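# Mount gear shaft between near station centres, meshing master gear

## Task

Place the gear shaft between the centres of the closer of the two stations so that its gear engages the master gear, then release it so it stays mounted with nothing holding it.

## Robot and tools

ROBOT AND FRAME. Two arms, left_arm and right_arm, each ending in a two-finger parallel gripper. All reported positions use one scene frame: origin on the table surface midway between the arms, +z up, +x pointing out across the table, and left_arm on the +y side. The arm names do not tell you which side of an image an arm appears on. Printed hand positions can be slightly wrong, more so when an arm reaches far. In a gripper's own axes, the fingers extend along +z and close along y; the reported end_effector_position sits between the finger pads, roughly 1 cm short of the tips. Joint limits (rad, base to gripper): waist -2.618 to 3.054, shoulder 0.000 to 3.142, elbow 0.000 to 3.142, wrist pitch -1.571 to 1.571, wrist yaw -1.571 to 1.571, wrist roll -2.094 to 2.094. Elbows cannot fully straighten.

THE 14-NUMBER ROW. Every command carries one or more rows of 14 plain numbers, each in [-1, 1], always for both arms: left_arm dx, dy, dz, rx, ry, rz, opening, then right_arm in the same order. dx to rz are an offset, not a pose, expressed in that gripper's own axes, and measured from the gripper pose printed in the most recent result showing it (before any such result in the scene, or for a second or later call within one reply, from where the gripper actually is when the action begins). Scale: 1.0 equals 0.6 m of travel or 180 degrees of turn. rx, ry, rz form a single rotation vector. Opening is absolute, not an offset: +1 is fully open (0.094 m), -1 is closed. Rows are not cumulative; each is counted from that same base pose. All zeros therefore pull a gripper back to the base pose rather than pausing it.

execute_actions. Argument actions: a list holding at most one item. Empty list: just returns the current state. An action item {"rows": [...], "steps": n} applies one row per control step (1/30 s), up to 15 rows and n up to 15 (default 15); if rows run out, the last one repeats. A wait item {"steps": n} (n up to 300) sends nothing new and returns when n steps have passed since the previous result, so time spent replying is included. Optional pictures (boolean) turns camera images on or off; they come by default. A rejected call sends nothing to the robot.

move. Argument target: one 14-number row with the layout and base described above. Optional speed: path top speed in m/s, 0.002 to 0.5, default 0.25; rotation is capped at twice that value in rad/s. Each gripper follows a straight path toward its target; paths finish together and last 0.5 to 10 s, being cut off at 10 s if longer. Rotation takes the shorter direction. Opening is sent at the beginning. Paths ignore obstacles and the other arm. Grippers lag and may drift or overshoot speed, especially near full reach. Contact is harder at higher speed and when the target lies deeper past the touching point. The result adds a move: line with the ending (done, off_target, moving, held, fault) and any limits: paced means the pose sent was clipped, held means a safety check stopped some steps, after which the arm may jump quickly. It also lists each gripper's remaining distance to its target.

wait. Argument seconds, 0 to 10. Lets the simulation run; nothing new is commanded, though fingers still opening or closing keep going.

zoom_image. Arguments camera (cam_high, cam_low, cam_left_wrist or cam_right_wrist) and region [x0, y0, x1, y1] in pixels of that camera's latest image, origin top-left, at most 504 by 504. Each camera image is 504x504 and they arrive in that order.

finished_scene. Argument scene: the number of the current scene. Irreversible; its result reports whether the goal was met.

MOTION DETAILS. Each step, the commanded pose is limited to 70 mm and 16 degrees away from the measured pose; the controller uses damped inverse kinematics and favours position over orientation. After an action ends, an arm only continues to its last clipped pose, so long moves need several actions; read the new pose and command what remains. Arms tend to finish a centimetre or more below the target, and repeated zero offsets let them sink. To keep an arm still, put the correction back to its desired pose in the first call of a reply and zeros afterwards, raising the aim if it still sags. The simulation keeps running while you think and write.

RESULT LINES. State line: left_arm: ... | right_arm: ... with end_effector_position (m) and end_effector_quat_wxyz. Hand target: the pose each arm is currently driven toward. pose unreachable: the clearance check altered or blocked commands for the named arm. HELD: marks steps where your row was partly or wholly withheld. FAULT or OVER-TEMPERATURE FAULT: an arm was stopped. grip_measured: measured finger opening on the command scale; the last value of Joint positions gives it in metres. Readings may be off by about 1 mm, consistently per gripper.

GRIPPING. To hold something, command an opening lower than grip_measured: about 0.03 lower is firm, less is gentler. Finger force tops out around 50 to 62 N per pad, lower on some grippers and on parts thinner than about 2 mm; first contact can spike higher. Held parts may occasionally be tugged, and loose items pushed, by outside disturbances.

HEAT. Holding loads warms motors. MOTOR HOT appears from 75 °C; at 90 °C that arm stops for 10 seconds; at 100 °C its motors and gripper go limp and the arm drops until cooled.

AVOID. Knocking or placing anything off the table (fails the task), letting the arms collide or push each other hard, dropping or slamming parts, and pressing hard into objects.

Each tool is called as a command line: name --argument value for each argument, lists and objects as JSON in quotes; but a table of rows of numbers goes row by row, as --pt "numbers of a row", without its own name.

## Session

I'll start by looking at the scene.

execute_actions --actions '[]'

Scene clock: 0.00 s of 5560.00 s.
left_arm: end_effector_position=(+0.3265, +0.3840, +0.3028) grip_measured=+1.000 end_effector_quat_wxyz=(+0.473, -0.170, +0.790, +0.351) | right_arm: end_effector_position=(+0.1743, -0.5924, +0.2420) grip_measured=+1.000 end_effector_quat_wxyz=(+0.004, -0.118, +0.761, -0.638)
Joint positions: left_arm=[ 0.062  1.142  1.022 -0.349 -0.826  0.07   0.094] | right_arm=[-0.515  0.887  0.558 -0.049  1.046 -1.387  0.094]
Joint velocities: left_arm=[-0.007 -0.007 -0.022 -0.037  0.022 -0.007  0.   ] | right_arm=[-0.002 -0.012 -0.012 -0.022  0.022 -0.007  0.   ]
Hand target (left_arm): +0.324, +0.385, +0.305; +0.473, -0.173, +0.789, +0.353
Hand target (right_arm): +0.173, -0.592, +0.247; +0.012, -0.108, +0.759, -0.642

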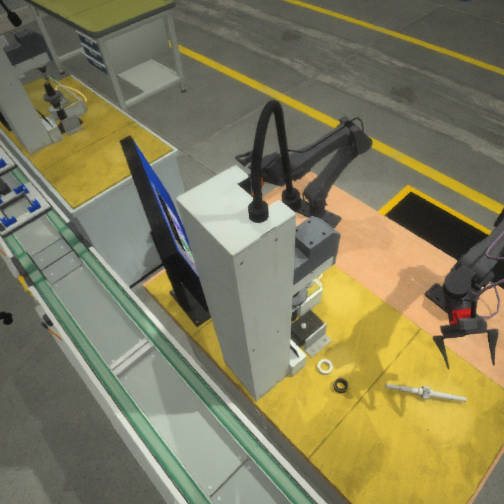

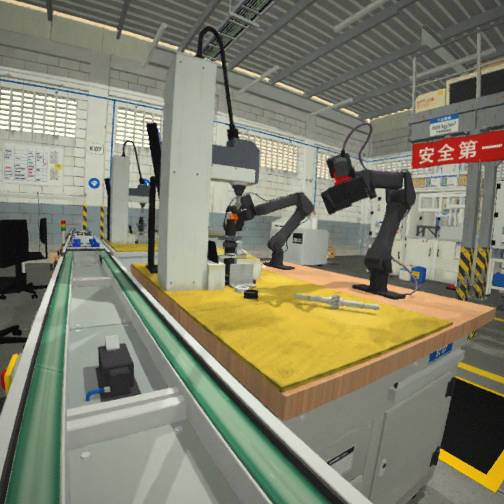

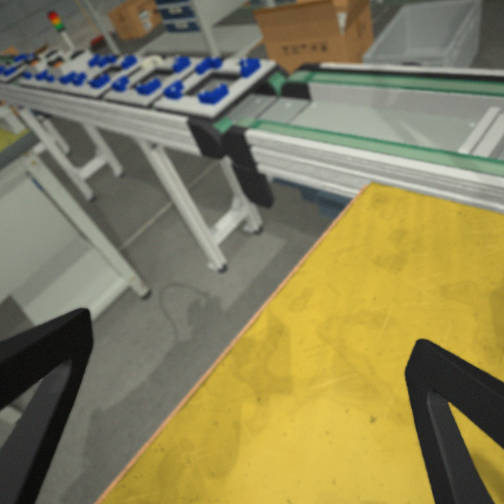

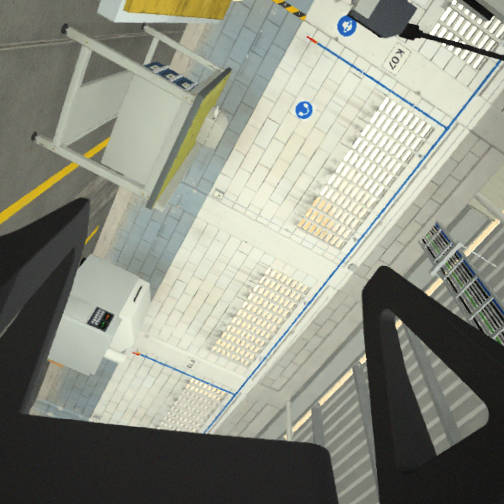

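zoom_image --camera "cam_high" --region '[220, 180, 504, 464]'

zoom_image --camera "cam_low" --region '[150, 120, 400, 330]'

Region (220, 180, 504, 464) of cam_high's 504x504 image, scaled by 1.775, with more detail than that image has.

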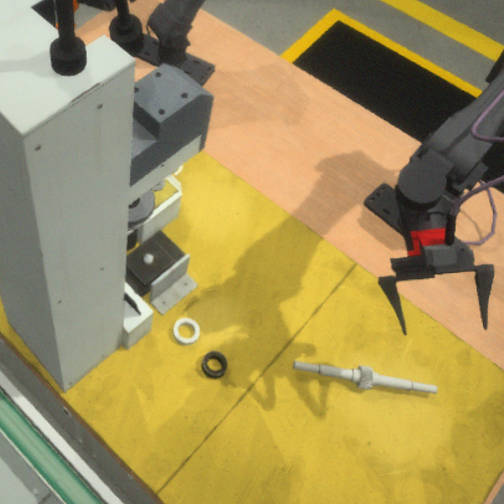

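Region (150, 120, 400, 330) of cam_low's 504x504 image, scaled by 2.016, with more detail than that image has; it fills the top 423 rows of this view, and the rest is white.

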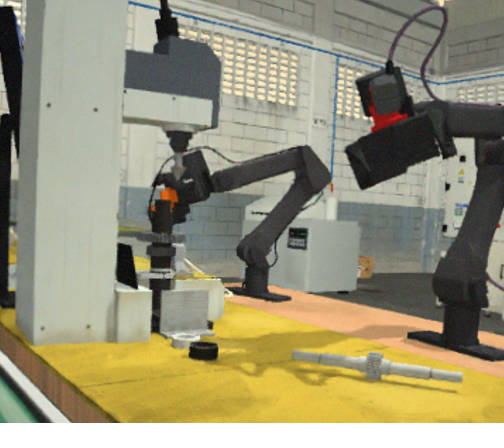

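move --target '[-0.101, -0.148, -0.159, 0.240, 0.324, 0.116, 1, -0.053, 0.003, -0.577, -0.332, -0.317, 0.338, 1]' --speed 0.2

Scene clock: 44.27 s of 5560.00 s.
left_arm: end_effector_position=(+0.3501, +0.2471, +0.3461) grip_measured=+1.000 end_effector_quat_wxyz=(+0.273, -0.000, +0.962, +0.002) | right_arm: end_effector_position=(+0.1526, -0.2498, +0.2998) grip_measured=+1.000 end_effector_quat_wxyz=(+0.557, -0.001, +0.830, +0.033)
Joint positions: left_arm=[ 0.03   1.679  2.215 -1.555 -0.036 -0.054  0.094] | right_arm=[ 1.357  0.925  1.119 -1.544  1.174  1.39   0.094]
Joint velocities: left_arm=[ 0.002  0.017 -0.007  0.022  0.051  0.051  0.   ] | right_arm=[ 0.007 -0.002 -0.007  0.022 -0.051  0.037  0.   ]
Hand target (left_arm): +0.350, +0.250, +0.347; +0.271, -0.002, +0.962, -0.001
Hand target (right_arm): +0.154, -0.250, +0.299; +0.567, -0.006, +0.824, +0.022
Off the commanded pose (left_arm): 0.005 m, 32 deg; orientation clipped at the last step of the last action.
Off the commanded pose (right_arm): 0.002 m, 4 deg.
joint sent to its limit (left arm) — the command would take joint 4 (wrist pitch) past its lower limit, so that joint was sent only as far as its limit.
joint sent to its limit (right arm) — the command would take joint 4 (wrist pitch) past its lower limit, so that joint was sent only as far as its limit.
After step 90, 35.87 s passed at rest.
move: off_target (left_arm, right_arm); limits=paced

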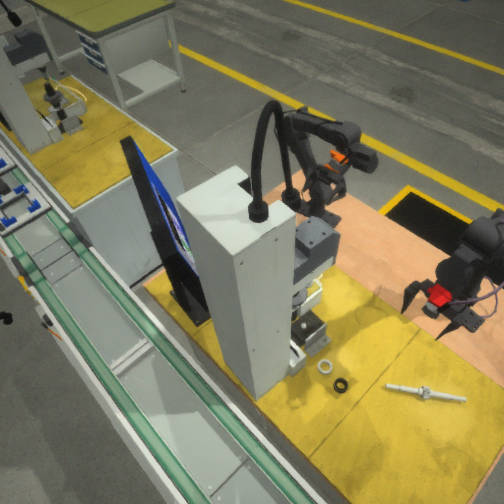

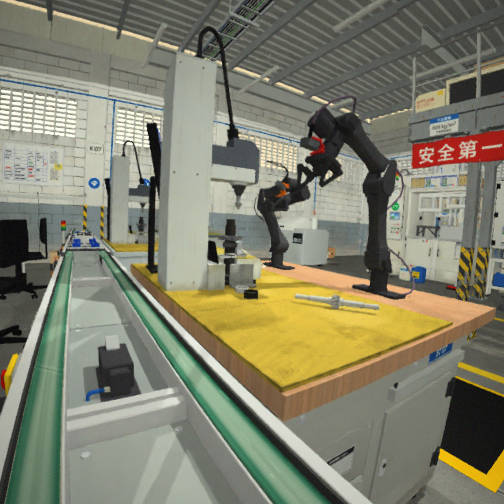

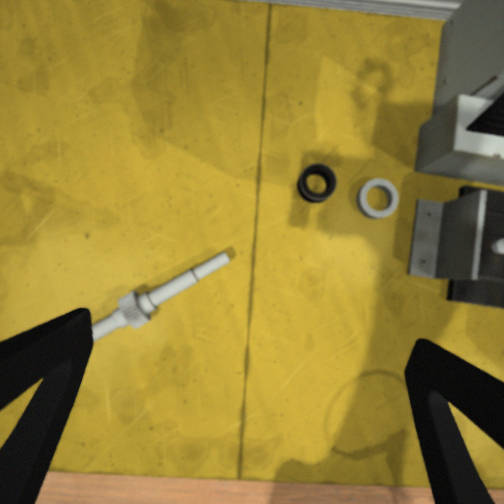

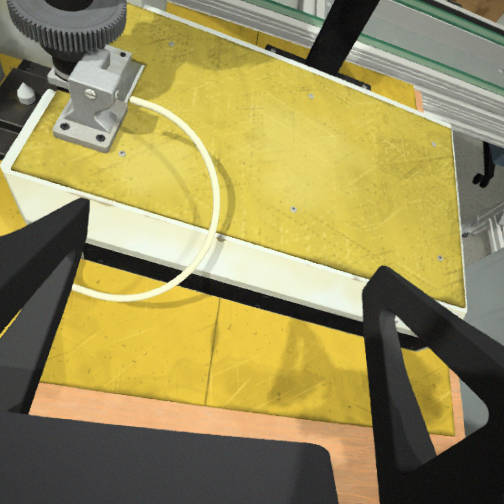

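zoom_image --camera "cam_low" --region '[190, 130, 290, 310]'

zoom_image --camera "cam_right_wrist" --region '[0, 0, 200, 200]'

zoom_image --camera "cam_left_wrist" --region '[60, 200, 260, 400]'

Region (190, 130, 290, 310) of cam_low's 504x504 image, scaled by 2.800, with more detail than that image has.

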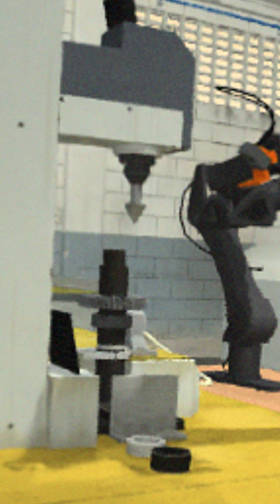

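Region (0, 0, 200, 200) of cam_right_wrist's 504x504 image, scaled by 2.520, with more detail than that image has.

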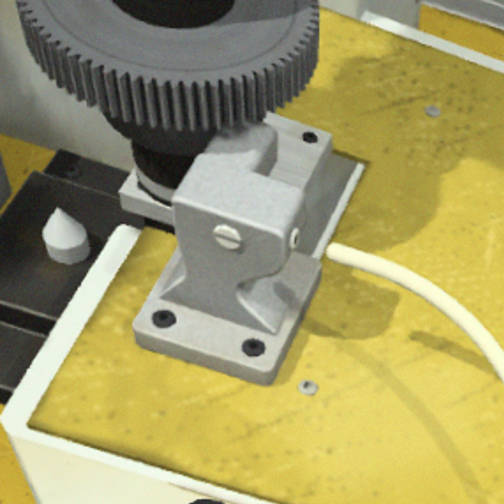

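Region (60, 200, 260, 400) of cam_left_wrist's 504x504 image, scaled by 2.520, with more detail than that image has.

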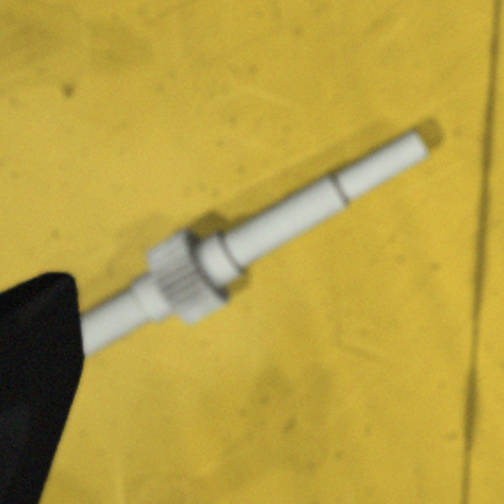

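move --target '[0.225, 0.138, 0.206, 0, 0.176, 0, 1, 0, 0, 0, 0, 0, 0, 1]' --speed 0.2

Scene clock: 128.53 s of 5560.00 s.
left_arm: end_effector_position=(+0.3001, +0.3269, +0.1715) grip_measured=+1.000 end_effector_quat_wxyz=(-0.003, +0.001, +1.000, +0.000) | right_arm: end_effector_position=(+0.1516, -0.2493, +0.2976) grip_measured=+1.000 end_effector_quat_wxyz=(+0.552, -0.002, +0.833, +0.034)
Joint positions: left_arm=[ 0.296  1.754  1.68  -1.503 -0.001  0.205  0.094] | right_arm=[ 1.357  0.925  1.119 -1.544  1.161  1.391  0.094]
Joint velocities: left_arm=[-0.012  0.002 -0.012  0.051 -0.081  0.095  0.   ] | right_arm=[-0.007  0.017 -0.002 -0.007 -0.007 -0.022  0.   ]
Hand target (left_arm): +0.300, +0.332, +0.170; -0.001, +0.000, +1.000, +0.004
Hand target (right_arm): +0.153, -0.250, +0.300; +0.557, -0.001, +0.830, +0.033
Off the commanded pose (left_arm): 0.004 m, 0 deg.
Off the commanded pose (right_arm): 0.002 m, 1 deg.
After step 90, 79.50 s passed at rest.
move: done

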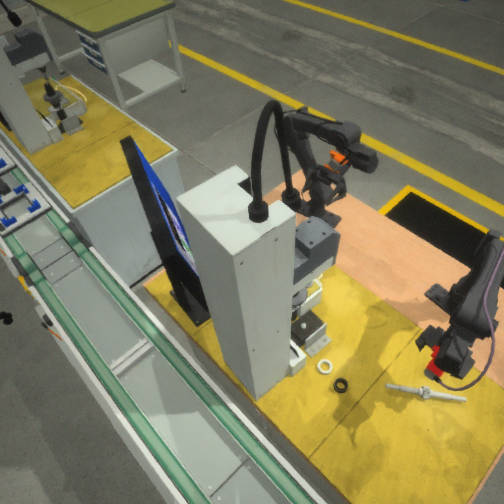

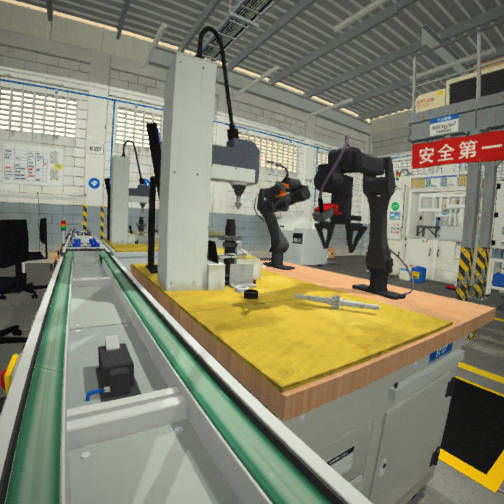

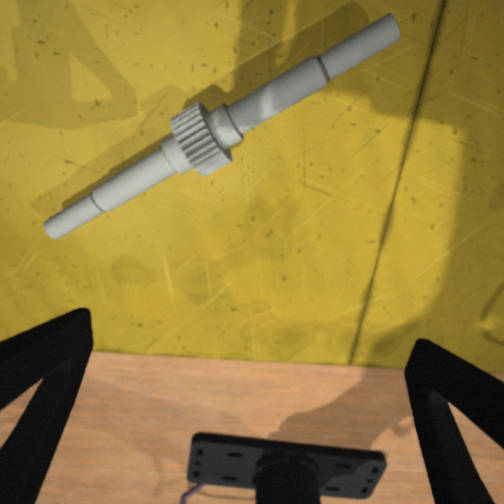

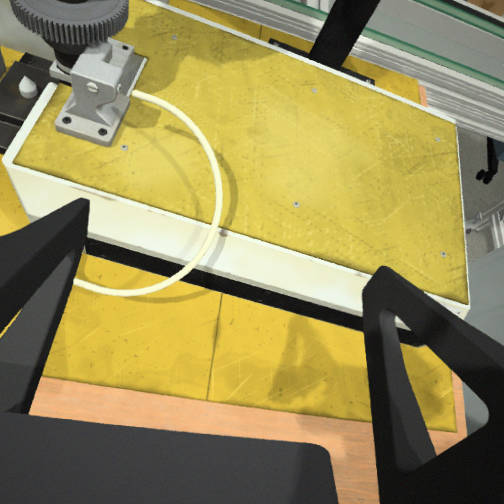

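move --target '[0.0743, -0.373, -0.114, 0.1603, -0.5666, 0.1231, 1, 0.0072, 0.2637, 0.1815, -0.1846, -0.1724, -0.038, 1]' --speed 0.2

Scene clock: 239.20 s of 5560.00 s.
left_arm: end_effector_position=(+0.2535, +0.1051, +0.2503) grip_measured=+1.000 end_effector_quat_wxyz=(+0.766, +0.158, +0.580, -0.227) | right_arm: end_effector_position=(+0.2419, -0.0860, +0.2700) grip_measured=+1.000 end_effector_quat_wxyz=(+0.737, -0.196, +0.603, +0.235)
Joint positions: left_arm=[-0.437  0.937  0.06   1.159  0.024 -0.029  0.094] | right_arm=[ 0.809  1.258  0.383  1.086  0.36  -0.081  0.094]
Joint velocities: left_arm=[ 0.007 -0.007  0.002  0.037 -0.051  0.007  0.   ] | right_arm=[-0.007  0.017 -0.007 -0.022  0.037 -0.022  0.   ]
Hand target (left_arm): +0.252, +0.103, +0.242; +0.760, +0.163, +0.588, -0.226
Hand target (right_arm): +0.243, -0.088, +0.264; +0.736, -0.199, +0.605, +0.231
Off the commanded pose (left_arm): 0.011 m, 2 deg.
Off the commanded pose (right_arm): 0.010 m, 1 deg.
After step 90, 102.00 s passed at rest.
move: off_target (left_arm)

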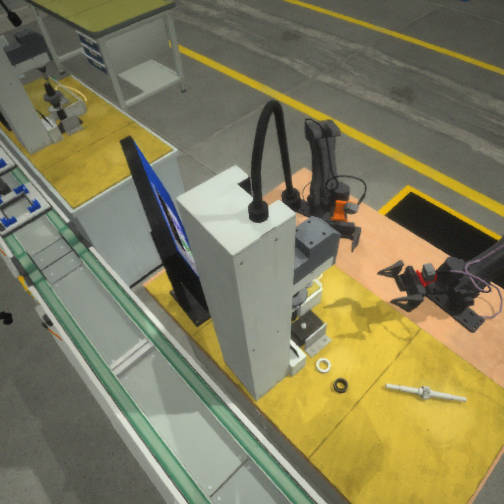

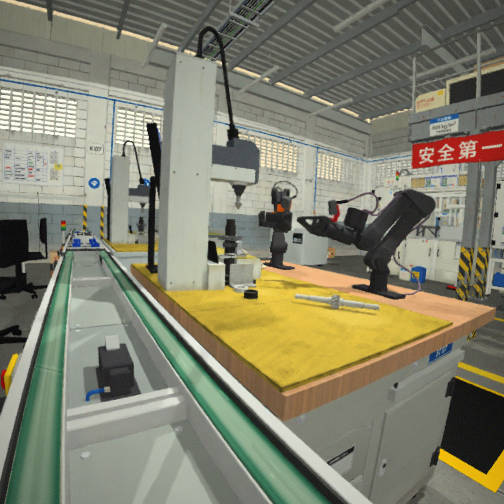

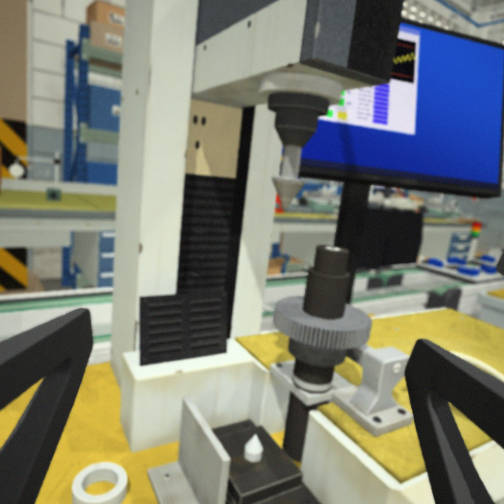

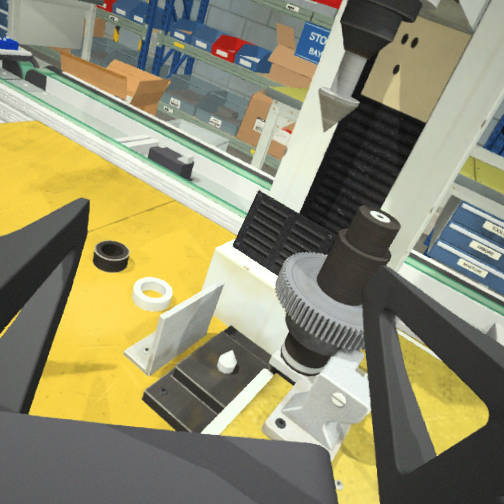

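zoom_image --camera "cam_left_wrist" --region '[190, 50, 410, 270]'

zoom_image --camera "cam_left_wrist" --region '[140, 240, 420, 504]'

zoom_image --camera "cam_right_wrist" --region '[120, 180, 420, 460]'

Region (190, 50, 410, 270) of cam_left_wrist's 504x504 image, scaled by 2.291, with more detail than that image has.

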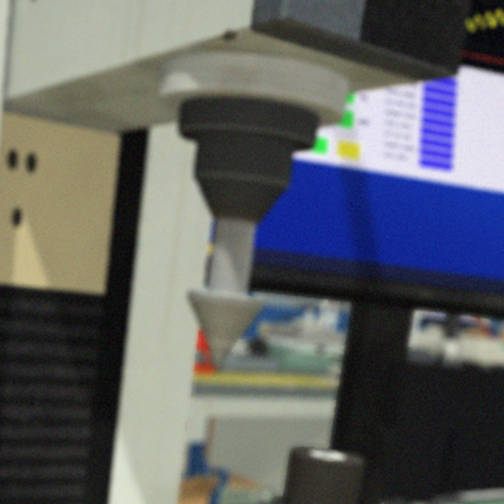

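Region (140, 240, 420, 504) of cam_left_wrist's 504x504 image, scaled by 1.800, with more detail than that image has; it fills the top 475 rows of this view, and the rest is white.

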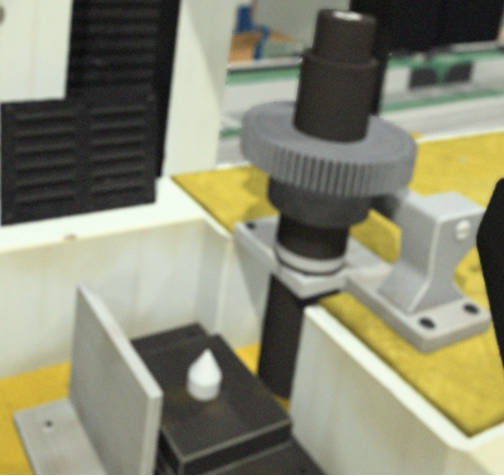

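Region (120, 180, 420, 460) of cam_right_wrist's 504x504 image, scaled by 1.680, with more detail than that image has; it fills the top 470 rows of this view, and the rest is white.

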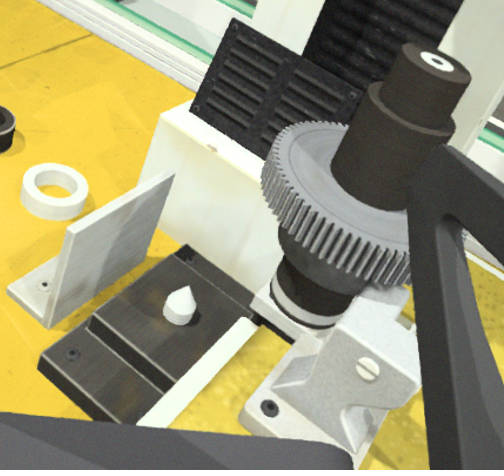

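zoom_image --camera "cam_high" --region '[0, 20, 140, 160]'

zoom_image --camera "cam_low" --region '[100, 150, 180, 260]'

zoom_image --camera "cam_low" --region '[280, 270, 400, 330]'

Region (0, 20, 140, 160) of cam_high's 504x504 image, scaled by 3.600, with more detail than that image has.

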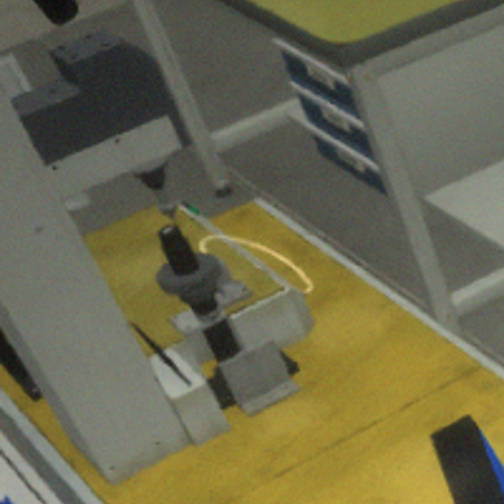

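Region (100, 150, 180, 260) of cam_low's 504x504 image, scaled by 4.582, with more detail than that image has; it fills the left 367 columns of this view, and the rest is white.

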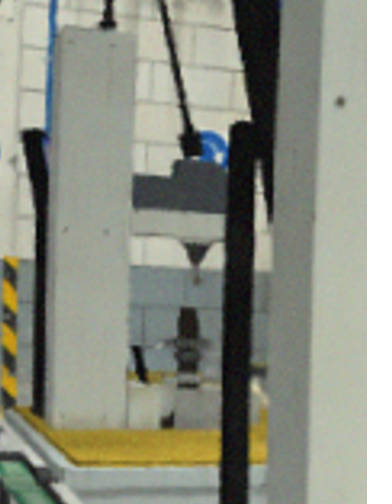

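Region (280, 270, 400, 330) of cam_low's 504x504 image, scaled by 4.200, with more detail than that image has.

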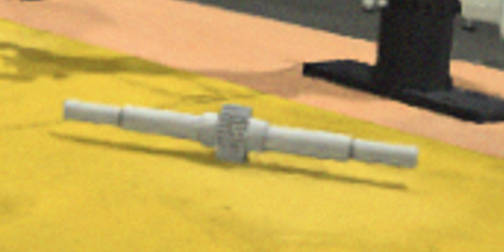

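move --target '[0.2078, 0.3832, -0.154, 0.1202, 0.5808, 0.1001, 0.3, 0, 0, 0, 0, 0, 0, 1]' --speed 0.2

Scene clock: 334.90 s of 5560.00 s.
left_arm: end_effector_position=(+0.3274, +0.3314, +0.0994) grip_measured=+0.302 end_effector_quat_wxyz=(+0.001, +0.460, +0.888, +0.007) | right_arm: end_effector_position=(+0.2419, -0.0860, +0.2700) grip_measured=+1.000 end_effector_quat_wxyz=(+0.737, -0.196, +0.603, +0.235)
Joint positions: left_arm=[ 0.288  1.836  1.495 -1.218 -0.01   1.152  0.061] | right_arm=[ 0.809  1.258  0.383  1.086  0.36  -0.081  0.094]
Joint velocities: left_arm=[-0.002  0.007 -0.017 -0.037 -0.037 -0.022  0.   ] | right_arm=[-0.002 -0.002 -0.007 -0.022  0.007  0.007  0.   ]
Hand target (left_arm): +0.330, +0.328, +0.102; -0.001, +0.468, +0.883, +0.008
Hand target (right_arm): +0.242, -0.086, +0.270; +0.737, -0.196, +0.603, +0.235
Off the commanded pose (left_arm): 0.006 m, 2 deg.
Off the commanded pose (right_arm): 0.000 m, 0 deg.
After step 90, 87.43 s passed at rest.
move: done

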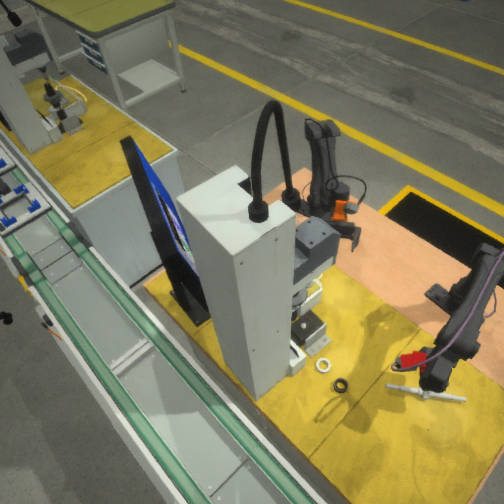

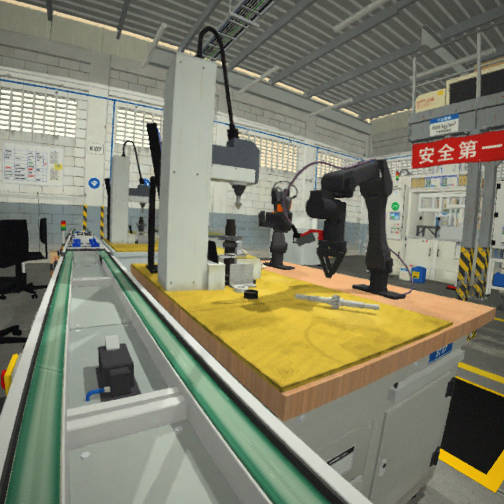

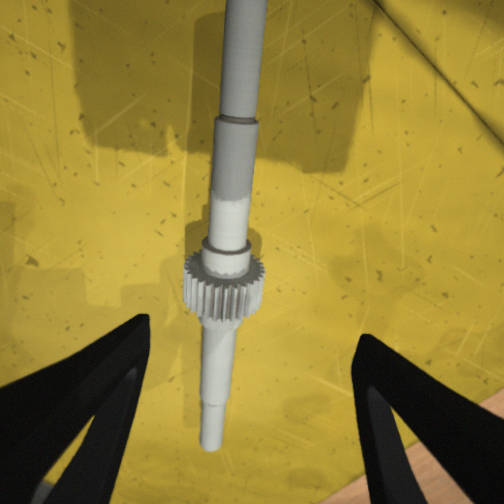

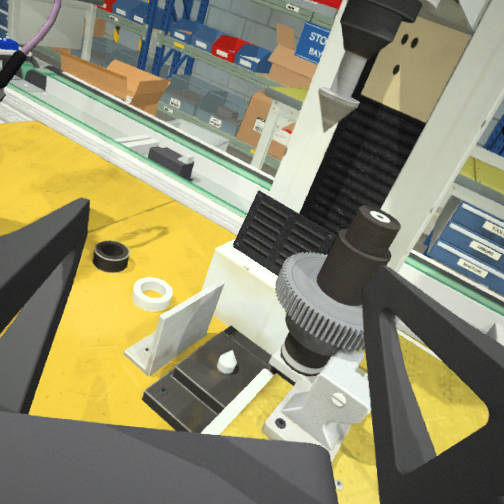

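move --target '[-0.0133, 0.0233, 0.09, 0, 0, 0, 0.3, 0, 0, 0, 0, 0, 0, 1]' --speed 0.1

Scene clock: 344.20 s of 5560.00 s.
left_arm: end_effector_position=(+0.3454, +0.3353, +0.0500) grip_measured=+0.302 end_effector_quat_wxyz=(+0.004, +0.460, +0.888, +0.011) | right_arm: end_effector_position=(+0.2419, -0.0860, +0.2700) grip_measured=+1.000 end_effector_quat_wxyz=(+0.737, -0.196, +0.603, +0.235)
Joint positions: left_arm=[ 0.288  1.932  1.422 -1.041 -0.012  1.152  0.061] | right_arm=[ 0.809  1.258  0.383  1.086  0.36  -0.081  0.094]
Joint velocities: left_arm=[-0.007 -0.022 -0.002  0.051  0.022 -0.022 -0.   ] | right_arm=[ 0.002 -0.017  0.012  0.007 -0.037 -0.007  0.   ]
Hand target (left_arm): +0.344, +0.333, +0.046; +0.001, +0.460, +0.888, +0.008
Hand target (right_arm): +0.242, -0.086, +0.270; +0.737, -0.196, +0.603, +0.235
Off the commanded pose (left_arm): 0.005 m, 1 deg.
Off the commanded pose (right_arm): 0.000 m, 0 deg.
After step 90, 5.20 s passed at rest.
move: done

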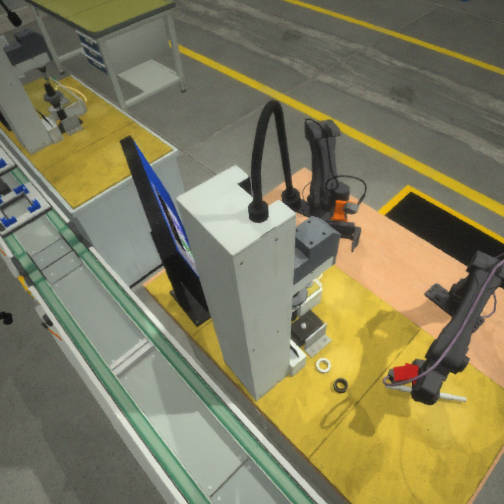

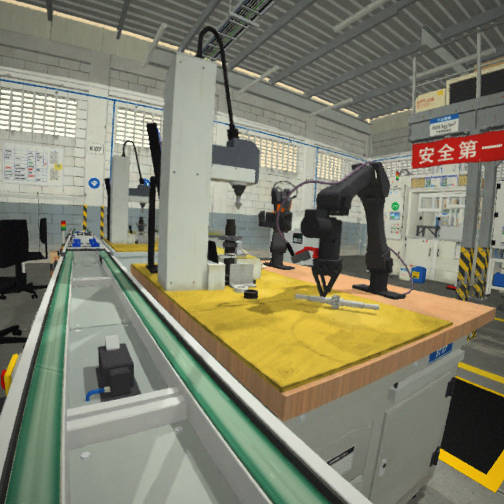

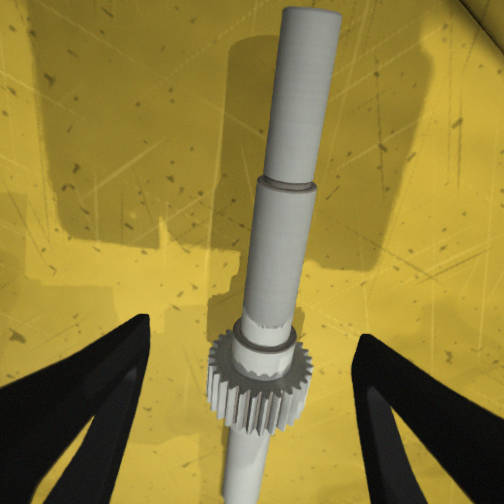

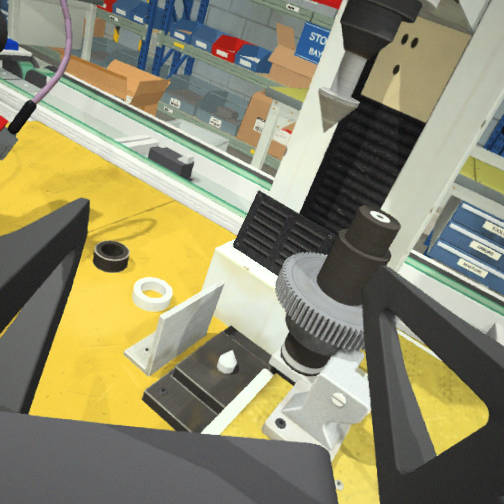

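move --target '[0, -0.0067, 0.05, 0, 0, 0.011, 0.3, 0, 0, 0, 0, 0, 0, 1]' --speed 0.05

Scene clock: 352.30 s of 5560.00 s.
left_arm: end_effector_position=(+0.3451, +0.3353, +0.0258) grip_measured=+0.302 end_effector_quat_wxyz=(+0.009, +0.471, +0.882, +0.015) | right_arm: end_effector_position=(+0.2419, -0.0860, +0.2700) grip_measured=+1.000 end_effector_quat_wxyz=(+0.737, -0.196, +0.603, +0.235)
Joint positions: left_arm=[ 0.288  1.948  1.343 -0.933 -0.012  1.177  0.061] | right_arm=[ 0.809  1.258  0.383  1.086  0.36  -0.081  0.094]
Joint velocities: left_arm=[ 0.002 -0.002 -0.007  0.051 -0.037 -0.022 -0.001] | right_arm=[ 0.022 -0.007  0.007 -0.007 -0.007 -0.051  0.   ]
Hand target (left_arm): +0.342, +0.333, +0.020; +0.004, +0.476, +0.880, +0.011
Hand target (right_arm): +0.242, -0.086, +0.270; +0.737, -0.196, +0.603, +0.235
Off the commanded pose (left_arm): 0.007 m, 1 deg.
Off the commanded pose (right_arm): 0.000 m, 0 deg.
After step 90, 4.03 s passed at rest.
move: done

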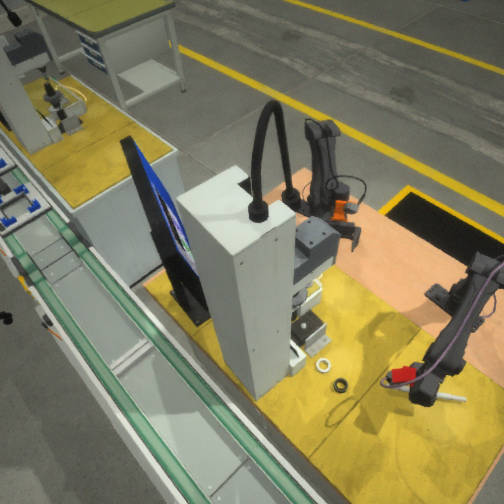

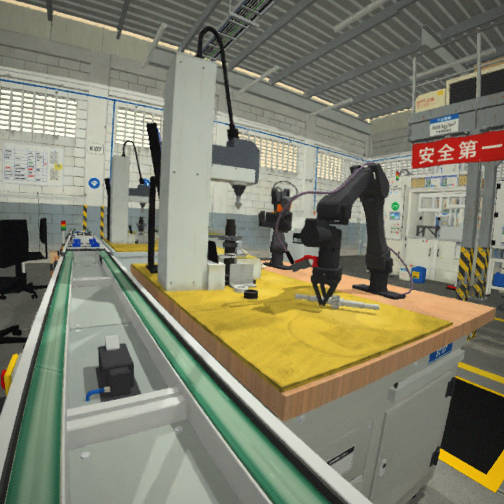

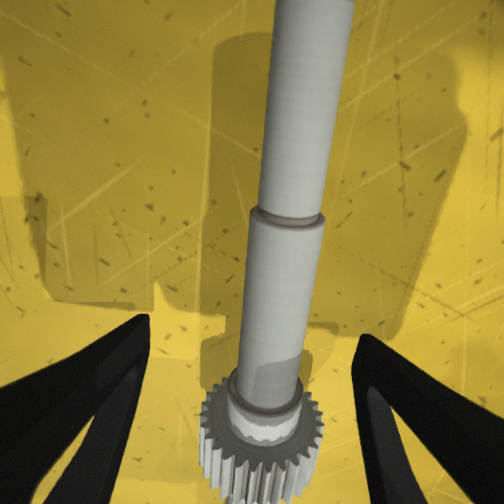

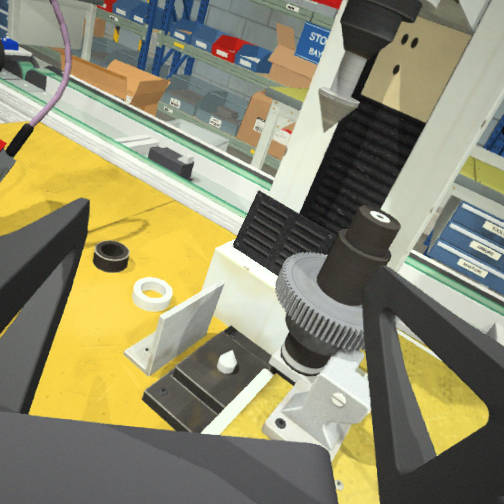

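zoom_image --camera "cam_low" --region '[280, 240, 400, 330]'

zoom_image --camera "cam_high" --region '[370, 340, 490, 430]'

Region (280, 240, 400, 330) of cam_low's 504x504 image, scaled by 4.200, with more detail than that image has; it fills the top 378 rows of this view, and the rest is white.

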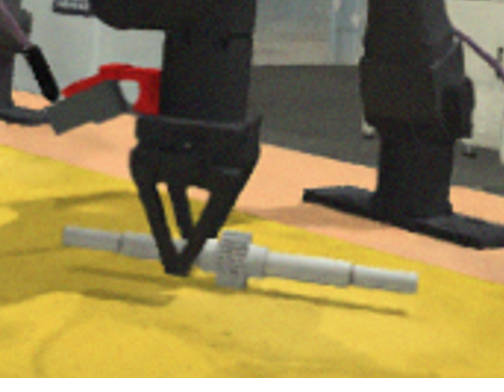

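Region (370, 340, 490, 430) of cam_high's 504x504 image, scaled by 4.200, with more detail than that image has; it fills the top 378 rows of this view, and the rest is white.

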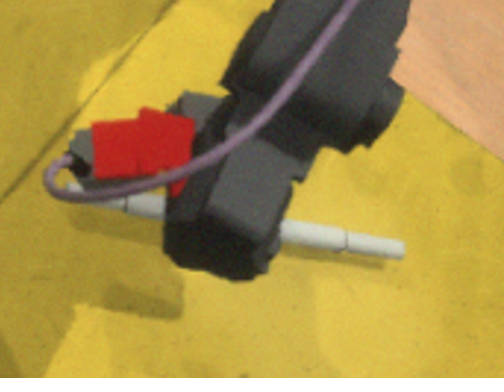

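move --target '[-0.018, -0.011, 0.012, 0, 0, 0.006, 0.3, 0, 0, 0, 0, 0, 0, 1]' --speed 0.04

Scene clock: 362.63 s of 5560.00 s.
left_arm: end_effector_position=(+0.3479, +0.3270, +0.0229) grip_measured=+0.302 end_effector_quat_wxyz=(+0.013, +0.478, +0.878, +0.018) | right_arm: end_effector_position=(+0.2419, -0.0860, +0.2700) grip_measured=+1.000 end_effector_quat_wxyz=(+0.737, -0.196, +0.603, +0.235)
Joint positions: left_arm=[ 0.264  1.948  1.331 -0.911 -0.013  1.167  0.061] | right_arm=[ 0.809  1.258  0.383  1.086  0.36  -0.081  0.094]
Joint velocities: left_arm=[-0.017 -0.012 -0.022 -0.007  0.022 -0.051 -0.   ] | right_arm=[-0.017  0.002  0.007 -0.022  0.095  0.037  0.   ]
Hand target (left_arm): +0.346, +0.323, +0.019; +0.009, +0.479, +0.877, +0.016
Hand target (right_arm): +0.242, -0.086, +0.270; +0.737, -0.196, +0.603, +0.235
Off the commanded pose (left_arm): 0.007 m, 1 deg.
Off the commanded pose (right_arm): 0.000 m, 0 deg.
After step 90, 6.57 s passed at rest.
move: done

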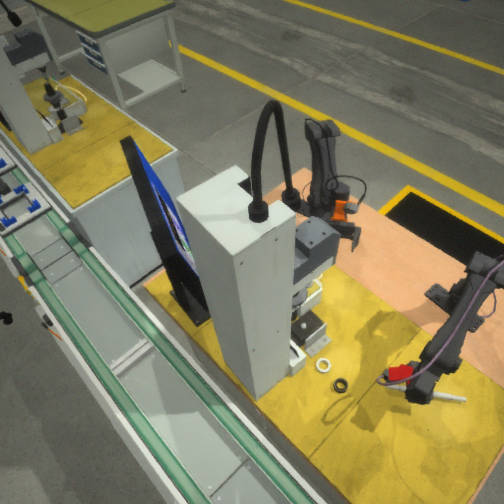

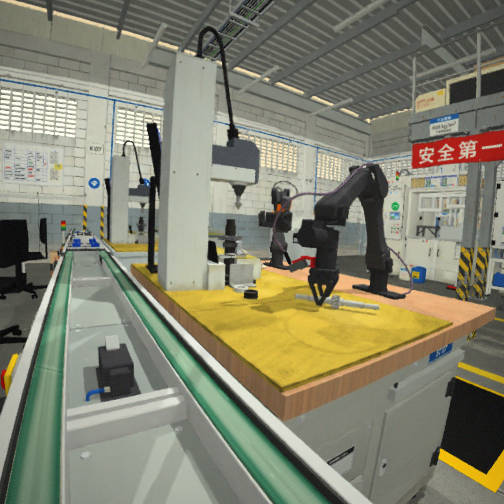

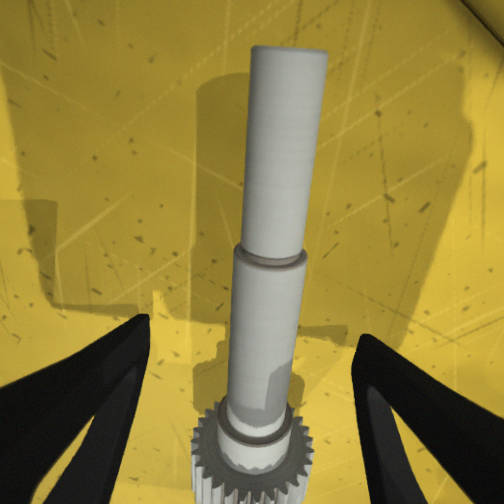

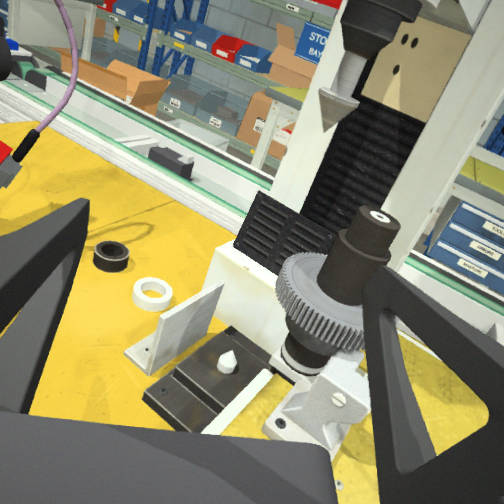

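execute_actions --actions '[{"rows": [[0,0,0,0,0,0,-0.5,0,0,0,0,0,0,1]], "steps": 15}]' --pictures false

execute_actions --actions '[{"rows": [[0,0,0,0,0,0,-0.53,0,0,0,0,0,0,1],[0,0,0,0,0,0,-0.55,0,0,0,0,0,0,1],[0,0,0,0,0,0,-0.57,0,0,0,0,0,0,1],[0,0,0,0,0,0,-0.59,0,0,0,0,0,0,1],[0,0,0,0,0,0,-0.61,0,0,0,0,0,0,1],[0,0,0,0,0,0,-0.63,0,0,0,0,0,0,1],[0,0,0,0,0,0,-0.65,0,0,0,0,0,0,1],[0,0,0,0,0,0,-0.67,0,0,0,0,0,0,1],[0,0,0,0,0,0,-0.69,0,0,0,0,0,0,1],[0,0,0,0,0,0,-0.71,0,0,0,0,0,0,1]], "steps": 15}]'

Scene clock: 369.87 s of 5560.00 s.
left_arm: end_effector_position=(+0.3483, +0.3271, +0.0230) grip_measured=-0.498 end_effector_quat_wxyz=(+0.013, +0.477, +0.878, +0.019) | right_arm: end_effector_position=(+0.2419, -0.0860, +0.2700) grip_measured=+1.000 end_effector_quat_wxyz=(+0.737, -0.196, +0.603, +0.235)
Joint positions: left_arm=[ 0.264  1.948  1.331 -0.909 -0.013  1.166  0.024] | right_arm=[ 0.809  1.258  0.383  1.086  0.36  -0.081  0.094]
Joint velocities: left_arm=[-0.007  0.012  0.002  0.022 -0.037 -0.007  0.001] | right_arm=[-0.017 -0.007 -0.007 -0.051 -0.037 -0.037  0.   ]
Hand target (left_arm): +0.348, +0.327, +0.023; +0.013, +0.478, +0.878, +0.018
Hand target (right_arm): +0.242, -0.086, +0.270; +0.737, -0.196, +0.603, +0.235
Off the commanded pose (left_arm): 0.000 m, 0 deg.
Off the commanded pose (right_arm): 0.000 m, 0 deg.
Steps of this call (steps 1 to 90: nothing new was sent; then 3.73 s passed at rest; steps 91 to 105: all 15 steps of this action). Readings (end_effector_position):
91: left_arm (+0.3483, +0.3271, +0.0230) | right_arm (+0.2419, -0.0860, +0.2700)
92: left_arm (+0.3483, +0.3271, +0.0230) | right_arm (+0.2419, -0.0860, +0.2700)
94: left_arm (+0.3483, +0.3271, +0.0230) | right_arm (+0.2419, -0.0860, +0.2700)
98: left_arm (+0.3483, +0.3271, +0.0230) | right_arm (+0.2419, -0.0860, +0.2700)
105: the state above

Scene clock: 370.37 s of 5560.00 s.
left_arm: end_effector_position=(+0.3471, +0.3269, +0.0229) grip_measured=-0.662 end_effector_quat_wxyz=(+0.011, +0.477, +0.878, +0.017) | right_arm: end_effector_position=(+0.2419, -0.0860, +0.2700) grip_measured=+1.000 end_effector_quat_wxyz=(+0.737, -0.196, +0.603, +0.235)
Joint positions: left_arm=[ 0.264  1.948  1.331 -0.914 -0.013  1.166  0.016] | right_arm=[ 0.809  1.258  0.383  1.086  0.36  -0.081  0.094]
Joint velocities: left_arm=[-0.002  0.012 -0.007  0.037 -0.066 -0.037 -0.   ] | right_arm=[-0.002 -0.002  0.002 -0.007 -0.066 -0.081  0.   ]
Hand target (left_arm): +0.348, +0.327, +0.023; +0.013, +0.477, +0.878, +0.019
Hand target (right_arm): +0.242, -0.086, +0.270; +0.737, -0.196, +0.603, +0.235
Off the commanded pose (left_arm): 0.001 m, 0 deg.
Off the commanded pose (right_arm): 0.000 m, 0 deg.
Steps of this call (steps 1 to 15: all 15 steps of this action). Readings (end_effector_position):
1: left_arm (+0.3483, +0.3271, +0.0230) | right_arm (+0.2419, -0.0860, +0.2700)
2: left_arm (+0.3483, +0.3271, +0.0230) | right_arm (+0.2419, -0.0860, +0.2700)
4: left_arm (+0.3483, +0.3271, +0.0230) | right_arm (+0.2419, -0.0860, +0.2700)
8: left_arm (+0.3470, +0.3268, +0.0229) | right_arm (+0.2419, -0.0860, +0.2700)
15: the state above

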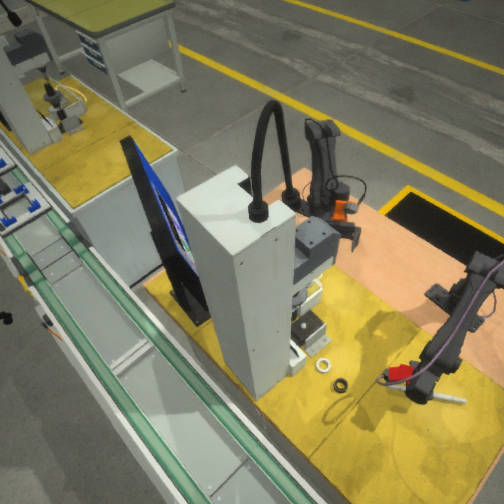

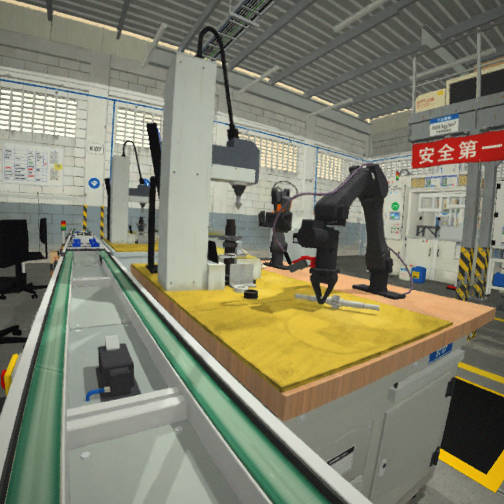

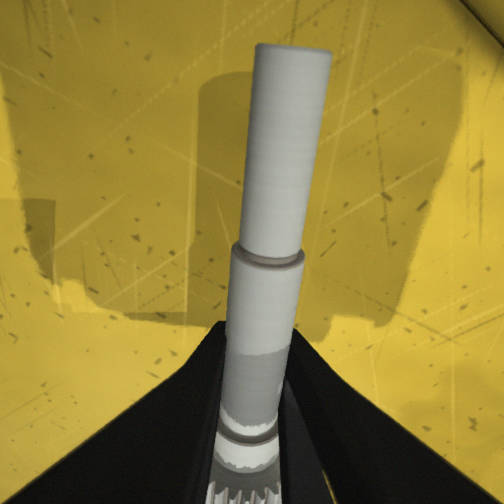

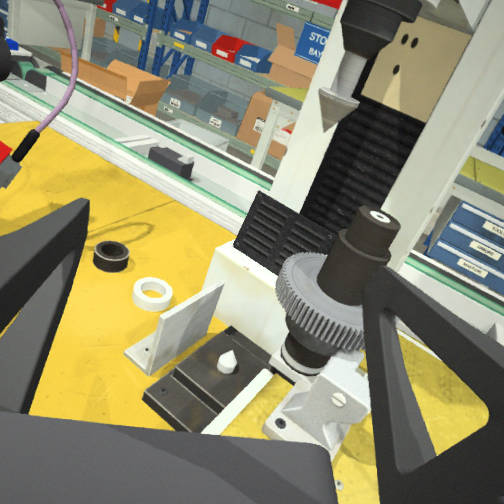

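move --target '[0, 0, -0.215, 0, 0, 0, -0.70, 0, 0, 0, 0, 0, 0, 1]' --speed 0.1

Scene clock: 382.83 s of 5560.00 s.
left_arm: end_effector_position=(+0.3413, +0.3250, +0.1330) grip_measured=-0.662 end_effector_quat_wxyz=(-0.003, +0.478, +0.879, +0.003) | right_arm: end_effector_position=(+0.2419, -0.0860, +0.2700) grip_measured=+1.000 end_effector_quat_wxyz=(+0.737, -0.196, +0.603, +0.235)
Joint positions: left_arm=[ 0.264  1.894  1.703 -1.381 -0.009  1.166  0.016] | right_arm=[ 0.809  1.258  0.383  1.086  0.36  -0.081  0.094]
Joint velocities: left_arm=[-0.002  0.012 -0.002 -0.007 -0.022 -0.037  0.   ] | right_arm=[ 0.002 -0.002 -0.017 -0.007  0.007  0.037  0.   ]
Hand target (left_arm): +0.342, +0.326, +0.151; +0.011, +0.477, +0.879, +0.017
Hand target (right_arm): +0.242, -0.086, +0.270; +0.737, -0.196, +0.603, +0.235
Off the commanded pose (left_arm): 0.019 m, 2 deg.
Off the commanded pose (right_arm): 0.000 m, 0 deg.
After step 90, 7.60 s passed at rest.
move: off_target (left_arm)

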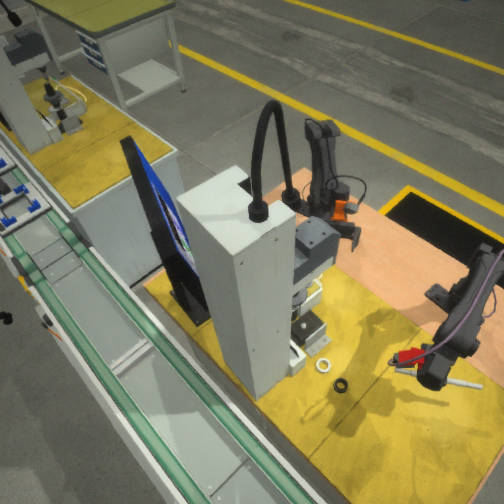

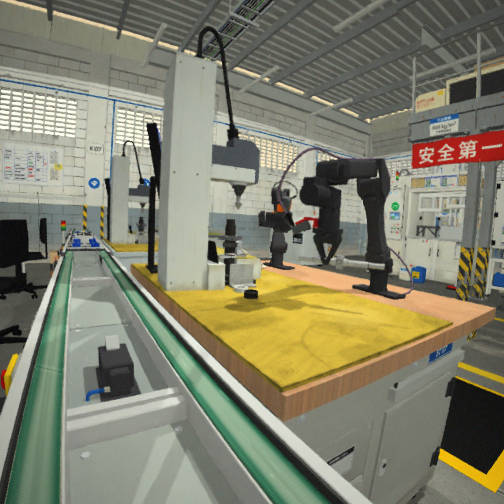

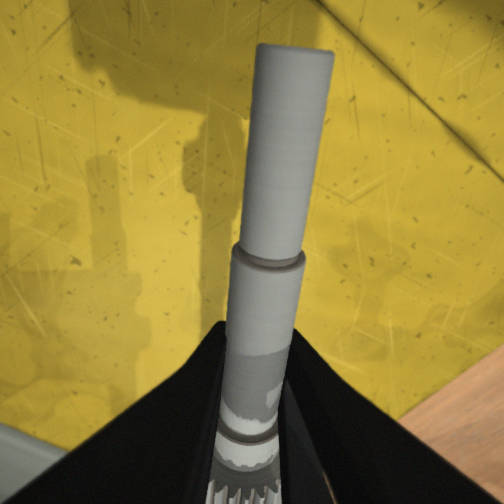

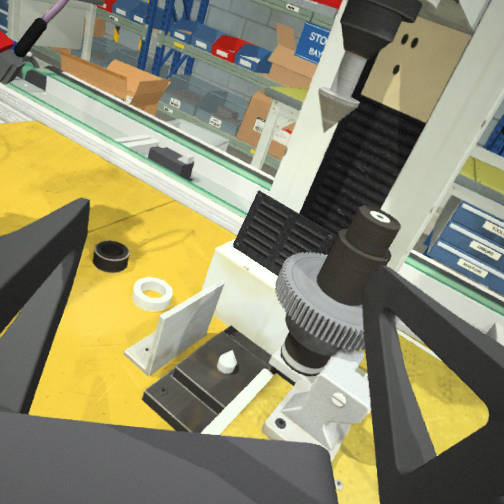

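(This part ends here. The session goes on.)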